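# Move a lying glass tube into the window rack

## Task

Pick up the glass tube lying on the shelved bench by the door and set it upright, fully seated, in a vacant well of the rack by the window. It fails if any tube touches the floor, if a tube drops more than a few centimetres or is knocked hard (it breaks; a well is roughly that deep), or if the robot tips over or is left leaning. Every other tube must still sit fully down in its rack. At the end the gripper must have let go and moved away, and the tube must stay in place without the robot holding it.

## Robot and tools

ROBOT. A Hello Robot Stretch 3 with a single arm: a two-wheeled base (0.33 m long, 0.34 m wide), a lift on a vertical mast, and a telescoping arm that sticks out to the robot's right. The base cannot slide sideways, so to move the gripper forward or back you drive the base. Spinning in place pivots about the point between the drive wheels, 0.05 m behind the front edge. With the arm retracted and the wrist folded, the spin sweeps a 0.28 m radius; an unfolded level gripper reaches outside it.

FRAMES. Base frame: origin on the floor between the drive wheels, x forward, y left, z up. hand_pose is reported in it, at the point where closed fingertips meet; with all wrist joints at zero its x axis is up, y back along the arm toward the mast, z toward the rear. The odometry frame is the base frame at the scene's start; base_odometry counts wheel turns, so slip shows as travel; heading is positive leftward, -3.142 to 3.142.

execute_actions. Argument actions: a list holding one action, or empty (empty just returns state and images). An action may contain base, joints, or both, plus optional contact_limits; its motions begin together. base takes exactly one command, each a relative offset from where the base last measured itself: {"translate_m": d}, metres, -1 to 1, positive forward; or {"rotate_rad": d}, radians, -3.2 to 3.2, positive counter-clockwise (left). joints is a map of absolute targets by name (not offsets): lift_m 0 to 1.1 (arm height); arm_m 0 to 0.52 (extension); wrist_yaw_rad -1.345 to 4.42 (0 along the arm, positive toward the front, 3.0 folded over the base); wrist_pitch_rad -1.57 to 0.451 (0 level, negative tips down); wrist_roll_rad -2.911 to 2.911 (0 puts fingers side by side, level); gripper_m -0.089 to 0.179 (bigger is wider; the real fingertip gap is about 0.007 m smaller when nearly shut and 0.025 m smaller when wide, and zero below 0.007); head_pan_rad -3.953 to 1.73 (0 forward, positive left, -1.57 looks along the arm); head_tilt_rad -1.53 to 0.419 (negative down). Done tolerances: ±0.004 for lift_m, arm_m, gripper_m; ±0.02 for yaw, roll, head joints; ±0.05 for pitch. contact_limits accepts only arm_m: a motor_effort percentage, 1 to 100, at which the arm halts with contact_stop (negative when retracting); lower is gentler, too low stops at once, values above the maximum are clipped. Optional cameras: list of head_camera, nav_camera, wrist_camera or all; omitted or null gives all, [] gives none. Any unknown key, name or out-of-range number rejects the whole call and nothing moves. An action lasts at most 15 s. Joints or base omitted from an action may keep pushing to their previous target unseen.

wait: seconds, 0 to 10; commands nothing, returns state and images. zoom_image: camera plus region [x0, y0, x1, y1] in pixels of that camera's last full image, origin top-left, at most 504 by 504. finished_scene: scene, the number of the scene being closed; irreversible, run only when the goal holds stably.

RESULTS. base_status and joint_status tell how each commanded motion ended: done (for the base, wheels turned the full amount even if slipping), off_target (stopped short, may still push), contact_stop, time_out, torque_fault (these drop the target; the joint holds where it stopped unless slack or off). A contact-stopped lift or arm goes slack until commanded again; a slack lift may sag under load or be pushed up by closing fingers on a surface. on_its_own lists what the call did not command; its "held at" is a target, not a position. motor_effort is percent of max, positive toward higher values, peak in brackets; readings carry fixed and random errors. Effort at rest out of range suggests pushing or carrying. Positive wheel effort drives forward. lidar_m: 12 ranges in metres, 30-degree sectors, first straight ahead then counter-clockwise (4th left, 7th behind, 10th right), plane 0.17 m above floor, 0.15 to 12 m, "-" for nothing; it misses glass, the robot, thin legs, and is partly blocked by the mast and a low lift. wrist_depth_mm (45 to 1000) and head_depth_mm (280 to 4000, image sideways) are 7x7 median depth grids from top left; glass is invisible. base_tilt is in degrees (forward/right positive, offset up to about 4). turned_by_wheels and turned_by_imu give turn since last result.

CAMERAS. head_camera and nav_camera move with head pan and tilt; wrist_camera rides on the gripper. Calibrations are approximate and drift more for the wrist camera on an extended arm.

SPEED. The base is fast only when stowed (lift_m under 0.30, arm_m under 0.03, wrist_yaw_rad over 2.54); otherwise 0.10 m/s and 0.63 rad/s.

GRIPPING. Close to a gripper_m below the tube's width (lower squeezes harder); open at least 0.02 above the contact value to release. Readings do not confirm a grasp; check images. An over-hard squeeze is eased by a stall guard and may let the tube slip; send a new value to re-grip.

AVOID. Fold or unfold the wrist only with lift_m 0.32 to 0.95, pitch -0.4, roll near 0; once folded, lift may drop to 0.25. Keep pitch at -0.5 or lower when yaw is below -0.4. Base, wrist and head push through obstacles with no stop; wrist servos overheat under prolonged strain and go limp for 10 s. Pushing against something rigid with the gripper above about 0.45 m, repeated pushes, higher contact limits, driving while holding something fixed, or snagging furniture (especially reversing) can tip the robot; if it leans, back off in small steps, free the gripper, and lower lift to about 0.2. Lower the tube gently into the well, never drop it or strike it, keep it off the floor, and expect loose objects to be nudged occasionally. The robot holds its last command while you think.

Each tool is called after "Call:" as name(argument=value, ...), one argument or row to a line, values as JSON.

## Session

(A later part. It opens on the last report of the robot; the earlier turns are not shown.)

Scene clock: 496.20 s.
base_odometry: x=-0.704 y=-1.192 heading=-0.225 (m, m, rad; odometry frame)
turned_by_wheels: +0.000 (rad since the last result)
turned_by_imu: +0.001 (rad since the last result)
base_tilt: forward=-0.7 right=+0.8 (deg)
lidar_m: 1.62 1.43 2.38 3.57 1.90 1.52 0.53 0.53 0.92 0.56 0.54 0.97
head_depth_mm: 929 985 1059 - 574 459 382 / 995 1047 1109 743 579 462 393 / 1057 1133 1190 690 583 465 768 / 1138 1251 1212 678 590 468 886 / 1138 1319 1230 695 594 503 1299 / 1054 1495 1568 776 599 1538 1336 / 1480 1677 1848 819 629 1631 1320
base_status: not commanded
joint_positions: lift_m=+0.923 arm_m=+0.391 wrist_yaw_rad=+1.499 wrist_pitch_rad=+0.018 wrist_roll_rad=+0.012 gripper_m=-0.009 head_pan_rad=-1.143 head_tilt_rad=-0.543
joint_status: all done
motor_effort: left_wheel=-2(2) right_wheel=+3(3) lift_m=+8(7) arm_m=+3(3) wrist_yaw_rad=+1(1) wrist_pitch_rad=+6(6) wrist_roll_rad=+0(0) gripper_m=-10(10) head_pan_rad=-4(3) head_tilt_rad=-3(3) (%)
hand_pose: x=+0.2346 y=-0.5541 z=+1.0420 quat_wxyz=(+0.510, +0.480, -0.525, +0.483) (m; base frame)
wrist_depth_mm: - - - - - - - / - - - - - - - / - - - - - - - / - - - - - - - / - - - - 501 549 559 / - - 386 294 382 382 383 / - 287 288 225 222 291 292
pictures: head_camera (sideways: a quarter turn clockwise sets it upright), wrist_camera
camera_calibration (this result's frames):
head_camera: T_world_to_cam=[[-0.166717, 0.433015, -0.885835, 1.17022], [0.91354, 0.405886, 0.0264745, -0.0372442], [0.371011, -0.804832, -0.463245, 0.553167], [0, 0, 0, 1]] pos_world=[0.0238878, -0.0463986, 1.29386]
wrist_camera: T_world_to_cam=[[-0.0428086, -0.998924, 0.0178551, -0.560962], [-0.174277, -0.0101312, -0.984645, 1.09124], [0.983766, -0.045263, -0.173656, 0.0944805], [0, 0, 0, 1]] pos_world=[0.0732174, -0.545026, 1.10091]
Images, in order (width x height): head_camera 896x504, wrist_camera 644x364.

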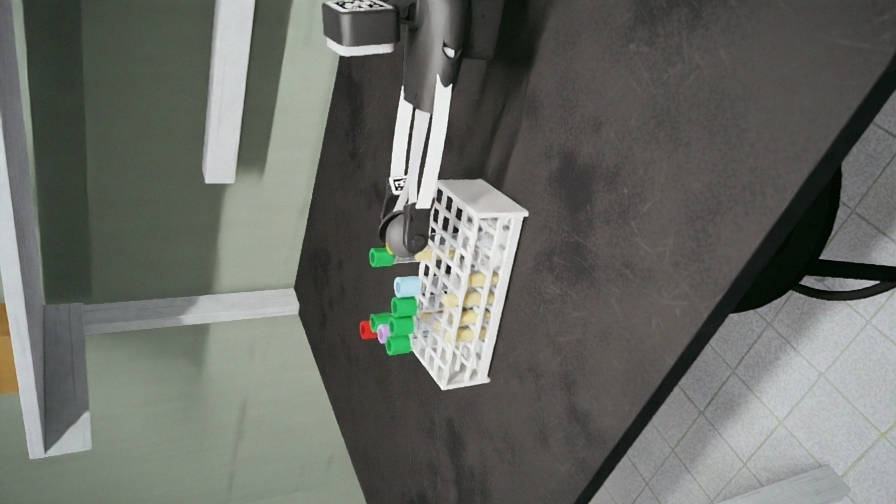

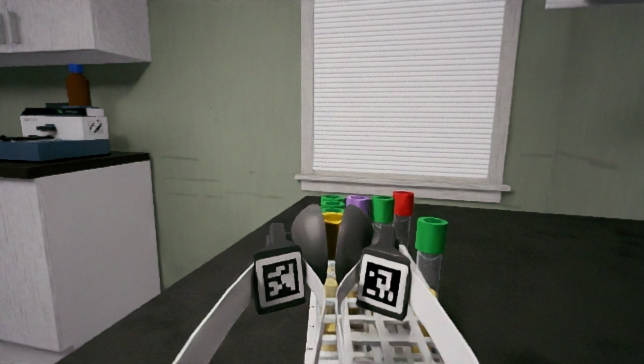

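Call:
execute_actions(
  actions=[
    {"joints":{"lift_m":0.910}},
  ],
  cameras=["head_camera","wrist_camera"],
)

Call:
zoom_image(
  camera="head_camera",
  region=[370, 180, 530, 310],
)

Scene clock: 500.37 s.
base_odometry: x=-0.704 y=-1.192 heading=-0.225 (m, m, rad; odometry frame)
turned_by_wheels: +0.000 (rad since the last result)
turned_by_imu: +0.001 (rad since the last result)
base_tilt: forward=-0.8 right=+0.9 (deg)
lidar_m: 1.62 1.43 2.38 3.57 1.90 1.53 0.53 0.53 0.92 0.55 0.54 0.97
head_depth_mm: 933 976 1071 - 575 458 381 / 996 1045 1111 738 580 461 393 / 1058 1145 1192 712 584 465 765 / 1139 1249 1214 680 589 470 886 / 1141 1321 1231 694 595 503 1301 / 1059 1505 1569 776 599 1519 1337 / 1471 1663 1834 828 629 1629 1310
base_status: not commanded
joint_positions: lift_m=+0.911 arm_m=+0.391 wrist_yaw_rad=+1.499 wrist_pitch_rad=+0.018 wrist_roll_rad=+0.012 gripper_m=-0.009 head_pan_rad=-1.143 head_tilt_rad=-0.543
joint_status: all done
motor_effort: left_wheel=-2(2) right_wheel=+3(4) lift_m=+9(10) arm_m=+3(4) wrist_yaw_rad=+0(1) wrist_pitch_rad=+6(5) wrist_roll_rad=+0(0) gripper_m=-9(10) head_pan_rad=-4(4) head_tilt_rad=-3(3) (%)
hand_pose: x=+0.2346 y=-0.5541 z=+1.0300 quat_wxyz=(+0.510, +0.480, -0.525, +0.483) (m; base frame)
wrist_depth_mm: - - - - - - - / - - - - - - - / - - - - - - - / - - - - - - - / - - - - 466 520 521 / - - 361 242 352 359 361 / - 269 270 204 203 273 275
pictures: head_camera (sideways: a quarter turn clockwise sets it upright), wrist_camera
camera_calibration (this result's frames):
head_camera: T_world_to_cam=[[-0.166717, 0.433015, -0.885835, 1.17022], [0.91354, 0.405885, 0.0264745, -0.0372442], [0.371011, -0.804832, -0.463245, 0.553167], [0, 0, 0, 1]] pos_world=[0.0238878, -0.0463986, 1.29386]
wrist_camera: T_world_to_cam=[[-0.0428112, -0.998924, 0.0178585, -0.560752], [-0.174162, -0.0101395, -0.984665, 1.07944], [0.983786, -0.045265, -0.17354, 0.0922741], [0, 0, 0, 1]] pos_world=[0.0732127, -0.545026, 1.08891]
Images, in order (width x height): head_camera 896x504, wrist_camera 644x364.

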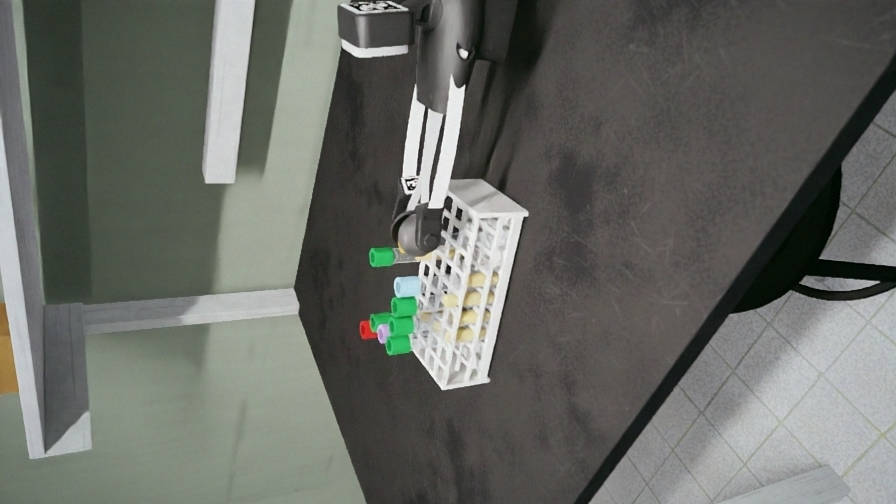

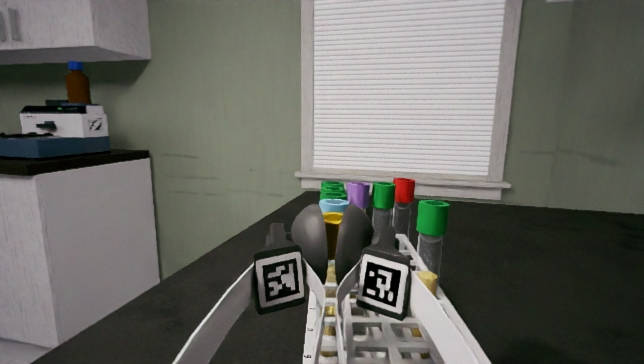

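Region (370, 180, 530, 310) of head_camera's 896x504 image, scaled by 3.150, with more detail than that image has; it fills the top 410 rows of this view, and the rest is white.

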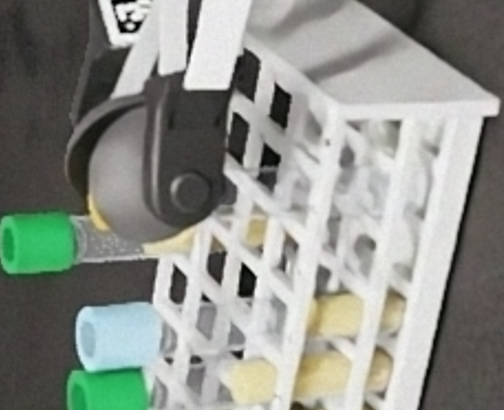

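Call:
execute_actions(
  actions=[
    {"joints":{"gripper_m":0.05}},
  ],
  cameras=["head_camera","wrist_camera"],
)

Call:
zoom_image(
  camera="head_camera",
  region=[370, 180, 530, 310],
)

Call:
zoom_image(
  camera="wrist_camera",
  region=[230, 160, 480, 364],
)

Scene clock: 505.40 s.
base_odometry: x=-0.704 y=-1.192 heading=-0.225 (m, m, rad; odometry frame)
turned_by_wheels: +0.000 (rad since the last result)
turned_by_imu: +0.001 (rad since the last result)
base_tilt: forward=-0.7 right=+0.9 (deg)
lidar_m: 1.63 1.43 2.39 3.57 1.91 1.53 0.53 0.53 0.92 0.56 0.54 0.97
head_depth_mm: 930 978 1069 - 573 459 382 / 991 1050 1104 737 579 462 393 / 1064 1150 1180 711 585 464 764 / 1139 1260 1209 679 590 469 885 / 1137 1325 1238 695 594 503 1308 / 1060 1509 1568 777 601 1536 1346 / 1483 1666 1851 824 630 1632 1316
base_status: not commanded
joint_positions: lift_m=+0.911 arm_m=+0.391 wrist_yaw_rad=+1.499 wrist_pitch_rad=+0.018 wrist_roll_rad=+0.012 gripper_m=+0.050 head_pan_rad=-1.143 head_tilt_rad=-0.543
joint_status: all done
motor_effort: left_wheel=-2(2) right_wheel=+3(3) lift_m=+8(9) arm_m=+2(4) wrist_yaw_rad=+1(1) wrist_pitch_rad=+7(6) wrist_roll_rad=+0(0) gripper_m=+0(96) head_pan_rad=-4(4) head_tilt_rad=-3(4) (%)
hand_pose: x=+0.2346 y=-0.5541 z=+1.0300 quat_wxyz=(+0.510, +0.480, -0.525, +0.483) (m; base frame)
wrist_depth_mm: - - - - - - - / - - - - - - - / - - - - - - - / - - - - - - - / - - - 303 472 518 525 / - - - 257 - 359 359 / - 267 268 204 202 274 274
pictures: head_camera (sideways: a quarter turn clockwise sets it upright), wrist_camera
camera_calibration (this result's frames):
head_camera: T_world_to_cam=[[-0.166717, 0.433015, -0.885835, 1.17022], [0.91354, 0.405886, 0.0264746, -0.0372442], [0.371011, -0.804832, -0.463245, 0.553167], [0, 0, 0, 1]] pos_world=[0.0238878, -0.0463986, 1.29386]
wrist_camera: T_world_to_cam=[[-0.0428112, -0.998924, 0.0178587, -0.560752], [-0.174162, -0.0101397, -0.984665, 1.07944], [0.983786, -0.045265, -0.17354, 0.0922738], [0, 0, 0, 1]] pos_world=[0.0732127, -0.545026, 1.08891]
Images, in order (width x height): head_camera 896x504, wrist_camera 644x364.

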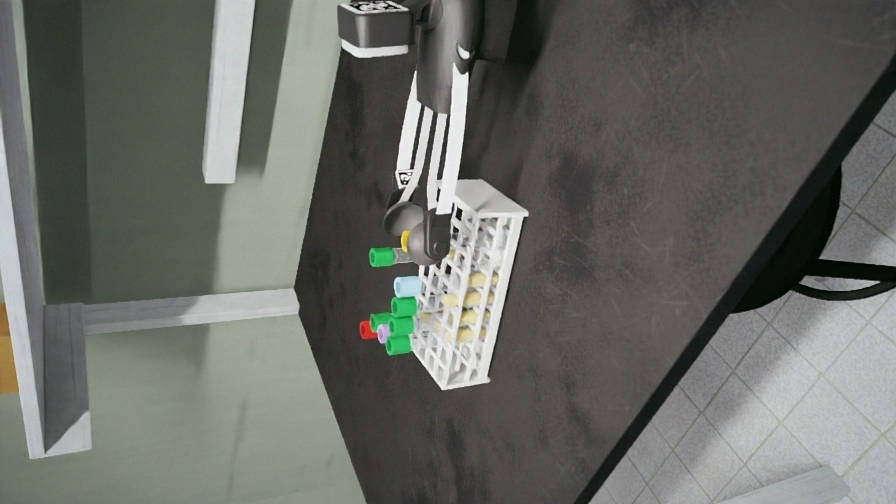

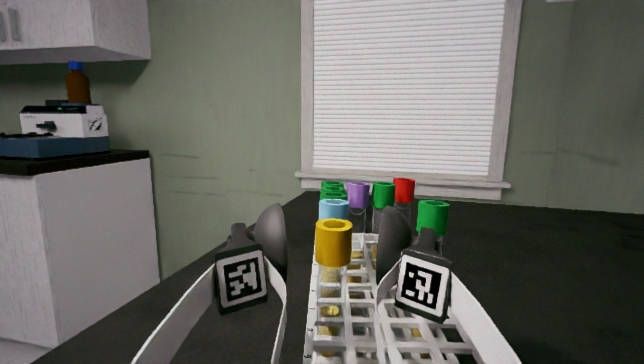

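Region (370, 180, 530, 310) of head_camera's 896x504 image, scaled by 3.150, with more detail than that image has; it fills the top 410 rows of this view, and the rest is white.

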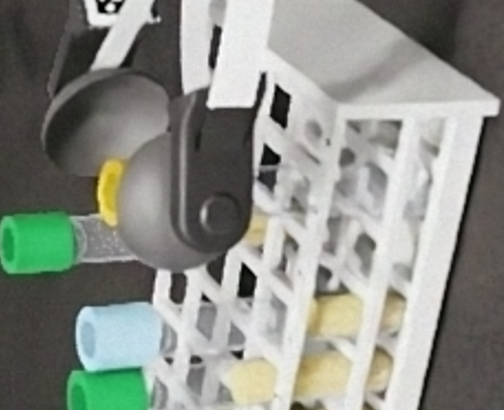

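Region (230, 160, 480, 364) of wrist_camera's 644x364 image, scaled by 2.016; it fills the top 411 rows of this view, and the rest is white.

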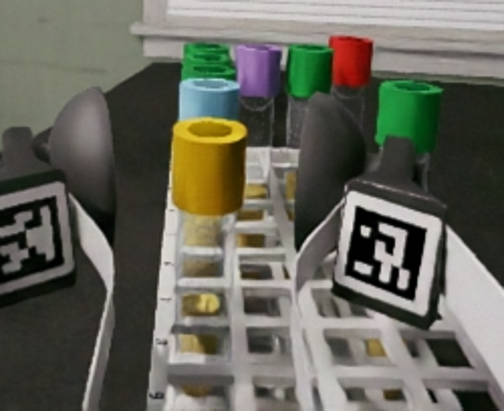

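Call:
execute_actions(
  actions=[
    {"base":{"translate_m":-0.08},"joints":{"lift_m":0.97}},
  ],
  cameras=[],
)

Call:
execute_actions(
  actions=[
    {"base":{"translate_m":-0.05},"joints":{"arm_m":0.1,"head_pan_rad":-1.0}},
  ],
)

Scene clock: 511.33 s.
base_odometry: x=-0.782 y=-1.174 heading=-0.225 (m, m, rad; odometry frame)
turned_by_wheels: +0.000 (rad since the last result)
turned_by_imu: +0.001 (rad since the last result)
base_tilt: forward=-0.7 right=+1.0 (deg)
lidar_m: 1.67 1.50 2.54 2.98 1.69 1.45 0.47 0.45 0.90 0.56 0.58 1.04
head_depth_mm: 914 956 1073 717 574 459 382 / 970 1020 1110 758 580 462 383 / 1040 1106 1207 781 585 465 397 / 1114 1221 1270 751 589 468 1231 / 1194 1305 1234 704 594 473 1239 / 1109 1476 1262 722 598 524 1342 / 1359 1634 1748 821 606 1581 1352
base_status: done
joint_positions: lift_m=+0.969 arm_m=+0.391 wrist_yaw_rad=+1.499 wrist_pitch_rad=+0.018 wrist_roll_rad=+0.012 gripper_m=+0.050 head_pan_rad=-1.143 head_tilt_rad=-0.543
joint_status: all done
motor_effort: left_wheel=-2(5) right_wheel=+4(5) lift_m=+34(37) arm_m=+3(3) wrist_yaw_rad=+0(1) wrist_pitch_rad=+6(5) wrist_roll_rad=+0(0) gripper_m=+0(0) head_pan_rad=-4(4) head_tilt_rad=-3(3) (%)
hand_pose: x=+0.2346 y=-0.5541 z=+1.0885 quat_wxyz=(+0.510, +0.480, -0.525, +0.484) (m; base frame)
wrist_depth_mm: - - - - - - 637 / - - - - - - - / - - - - - - - / - - - - - - 971 / - - - 582 684 687 692 / - - - 378 - 473 478 / - - 358 288 303 365 365
pictures: none
No camera images: the call's "cameras" was empty. Leave "cameras" out to get every camera's image.

Scene clock: 514.70 s.
base_odometry: x=-0.830 y=-1.163 heading=-0.225 (m, m, rad; odometry frame)
turned_by_wheels: +0.000 (rad since the last result)
turned_by_imu: +0.001 (rad since the last result)
base_tilt: forward=-0.6 right=+0.8 (deg)
lidar_m: 1.70 1.55 2.64 2.98 1.64 1.40 1.38 0.40 0.88 0.58 0.58 0.62
head_depth_mm: 967 1010 1082 809 - - 381 / 1040 1106 1169 774 625 437 384 / 1133 1249 1193 780 584 452 407 / 1222 1346 1215 716 589 467 1289 / 1150 1557 1234 758 614 518 1303 / 1557 1770 1783 782 611 1590 1338 / 1729 1872 1931 823 1243 1497 1352
base_status: done
joint_positions: lift_m=+0.969 arm_m=+0.100 wrist_yaw_rad=+1.500 wrist_pitch_rad=+0.018 wrist_roll_rad=+0.012 gripper_m=+0.050 head_pan_rad=-1.007 head_tilt_rad=-0.543
joint_status: all done
motor_effort: left_wheel=-2(6) right_wheel=+3(7) lift_m=+34(34) arm_m=-4(4) wrist_yaw_rad=+0(1) wrist_pitch_rad=+5(6) wrist_roll_rad=+0(0) gripper_m=+1(0) head_pan_rad=+3(17) head_tilt_rad=-4(4) (%)
hand_pose: x=+0.2346 y=-0.2636 z=+1.0885 quat_wxyz=(+0.510, +0.480, -0.525, +0.484) (m; base frame)
wrist_depth_mm: - - - - - - - / - - - - - - - / - - - - - - - / - - - - - - - / - - - - 757 684 435 / - - - - - 468 399 / - - - - 382 367 346
pictures: head_camera (sideways: a quarter turn clockwise sets it upright), nav_camera (sideways: a quarter turn counterclockwise sets it upright), wrist_camera
camera_calibration (this result's frames):
head_camera: T_world_to_cam=[[-0.224018, 0.406659, -0.885689, 1.17038], [0.850102, 0.525953, 0.0264714, -0.0368532], [0.476595, -0.746996, -0.463524, 0.552886], [0, 0, 0, 1]] pos_world=[0.030011, -0.0435573, 1.29384]
nav_camera: T_world_to_cam=[[0.258157, -0.457615, 0.850849, -1.0649], [-0.832446, -0.552318, -0.0444817, 0.111457], [0.490294, -0.696802, -0.523525, 0.634697], [0, 0, 0, 1]] pos_world=[0.0565052, 0.0165033, 1.24331]
wrist_camera: T_world_to_cam=[[-0.0424109, -0.99894, 0.017867, -0.271694], [-0.173868, -0.0102308, -0.984716, 1.13993], [0.983855, -0.0448692, -0.17325, 0.115332], [0, 0, 0, 1]] pos_world=[0.073205, -0.254569, 1.14734]
Images, in order (width x height): head_camera 896x504, nav_camera 672x504, wrist_camera 644x364.

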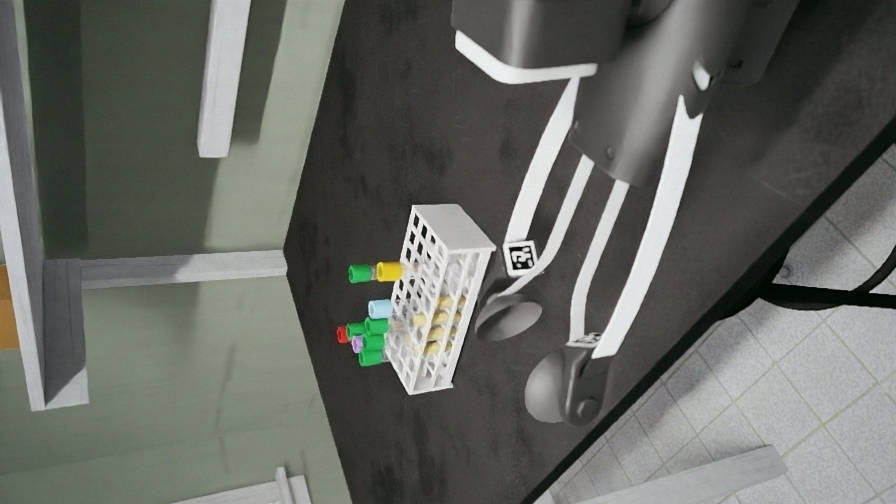

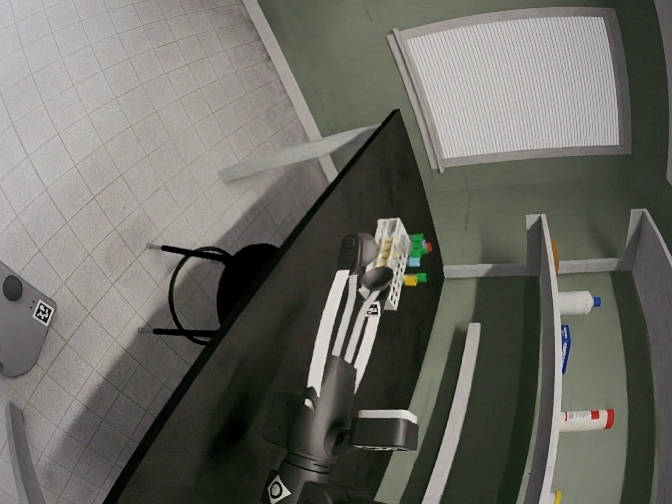

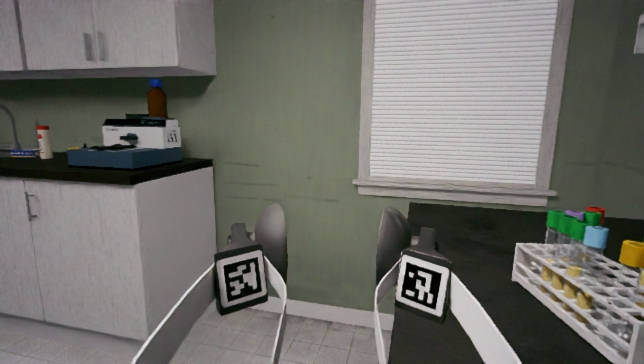

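Call:
zoom_image(
  camera="head_camera",
  region=[325, 195, 505, 400],
)

Region (325, 195, 505, 400) of head_camera's 896x504 image, scaled by 2.459, with more detail than that image has; it fills the left 443 columns of this view, and the rest is white.

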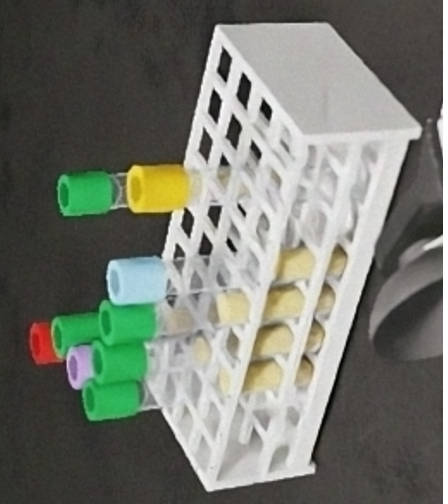

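The tube is seated level with the other tubes in the rack and the gripper is clear, so I'm ending scene 1.

Call:
finished_scene(
  scene=1,
)

The scene is finished: the task was done.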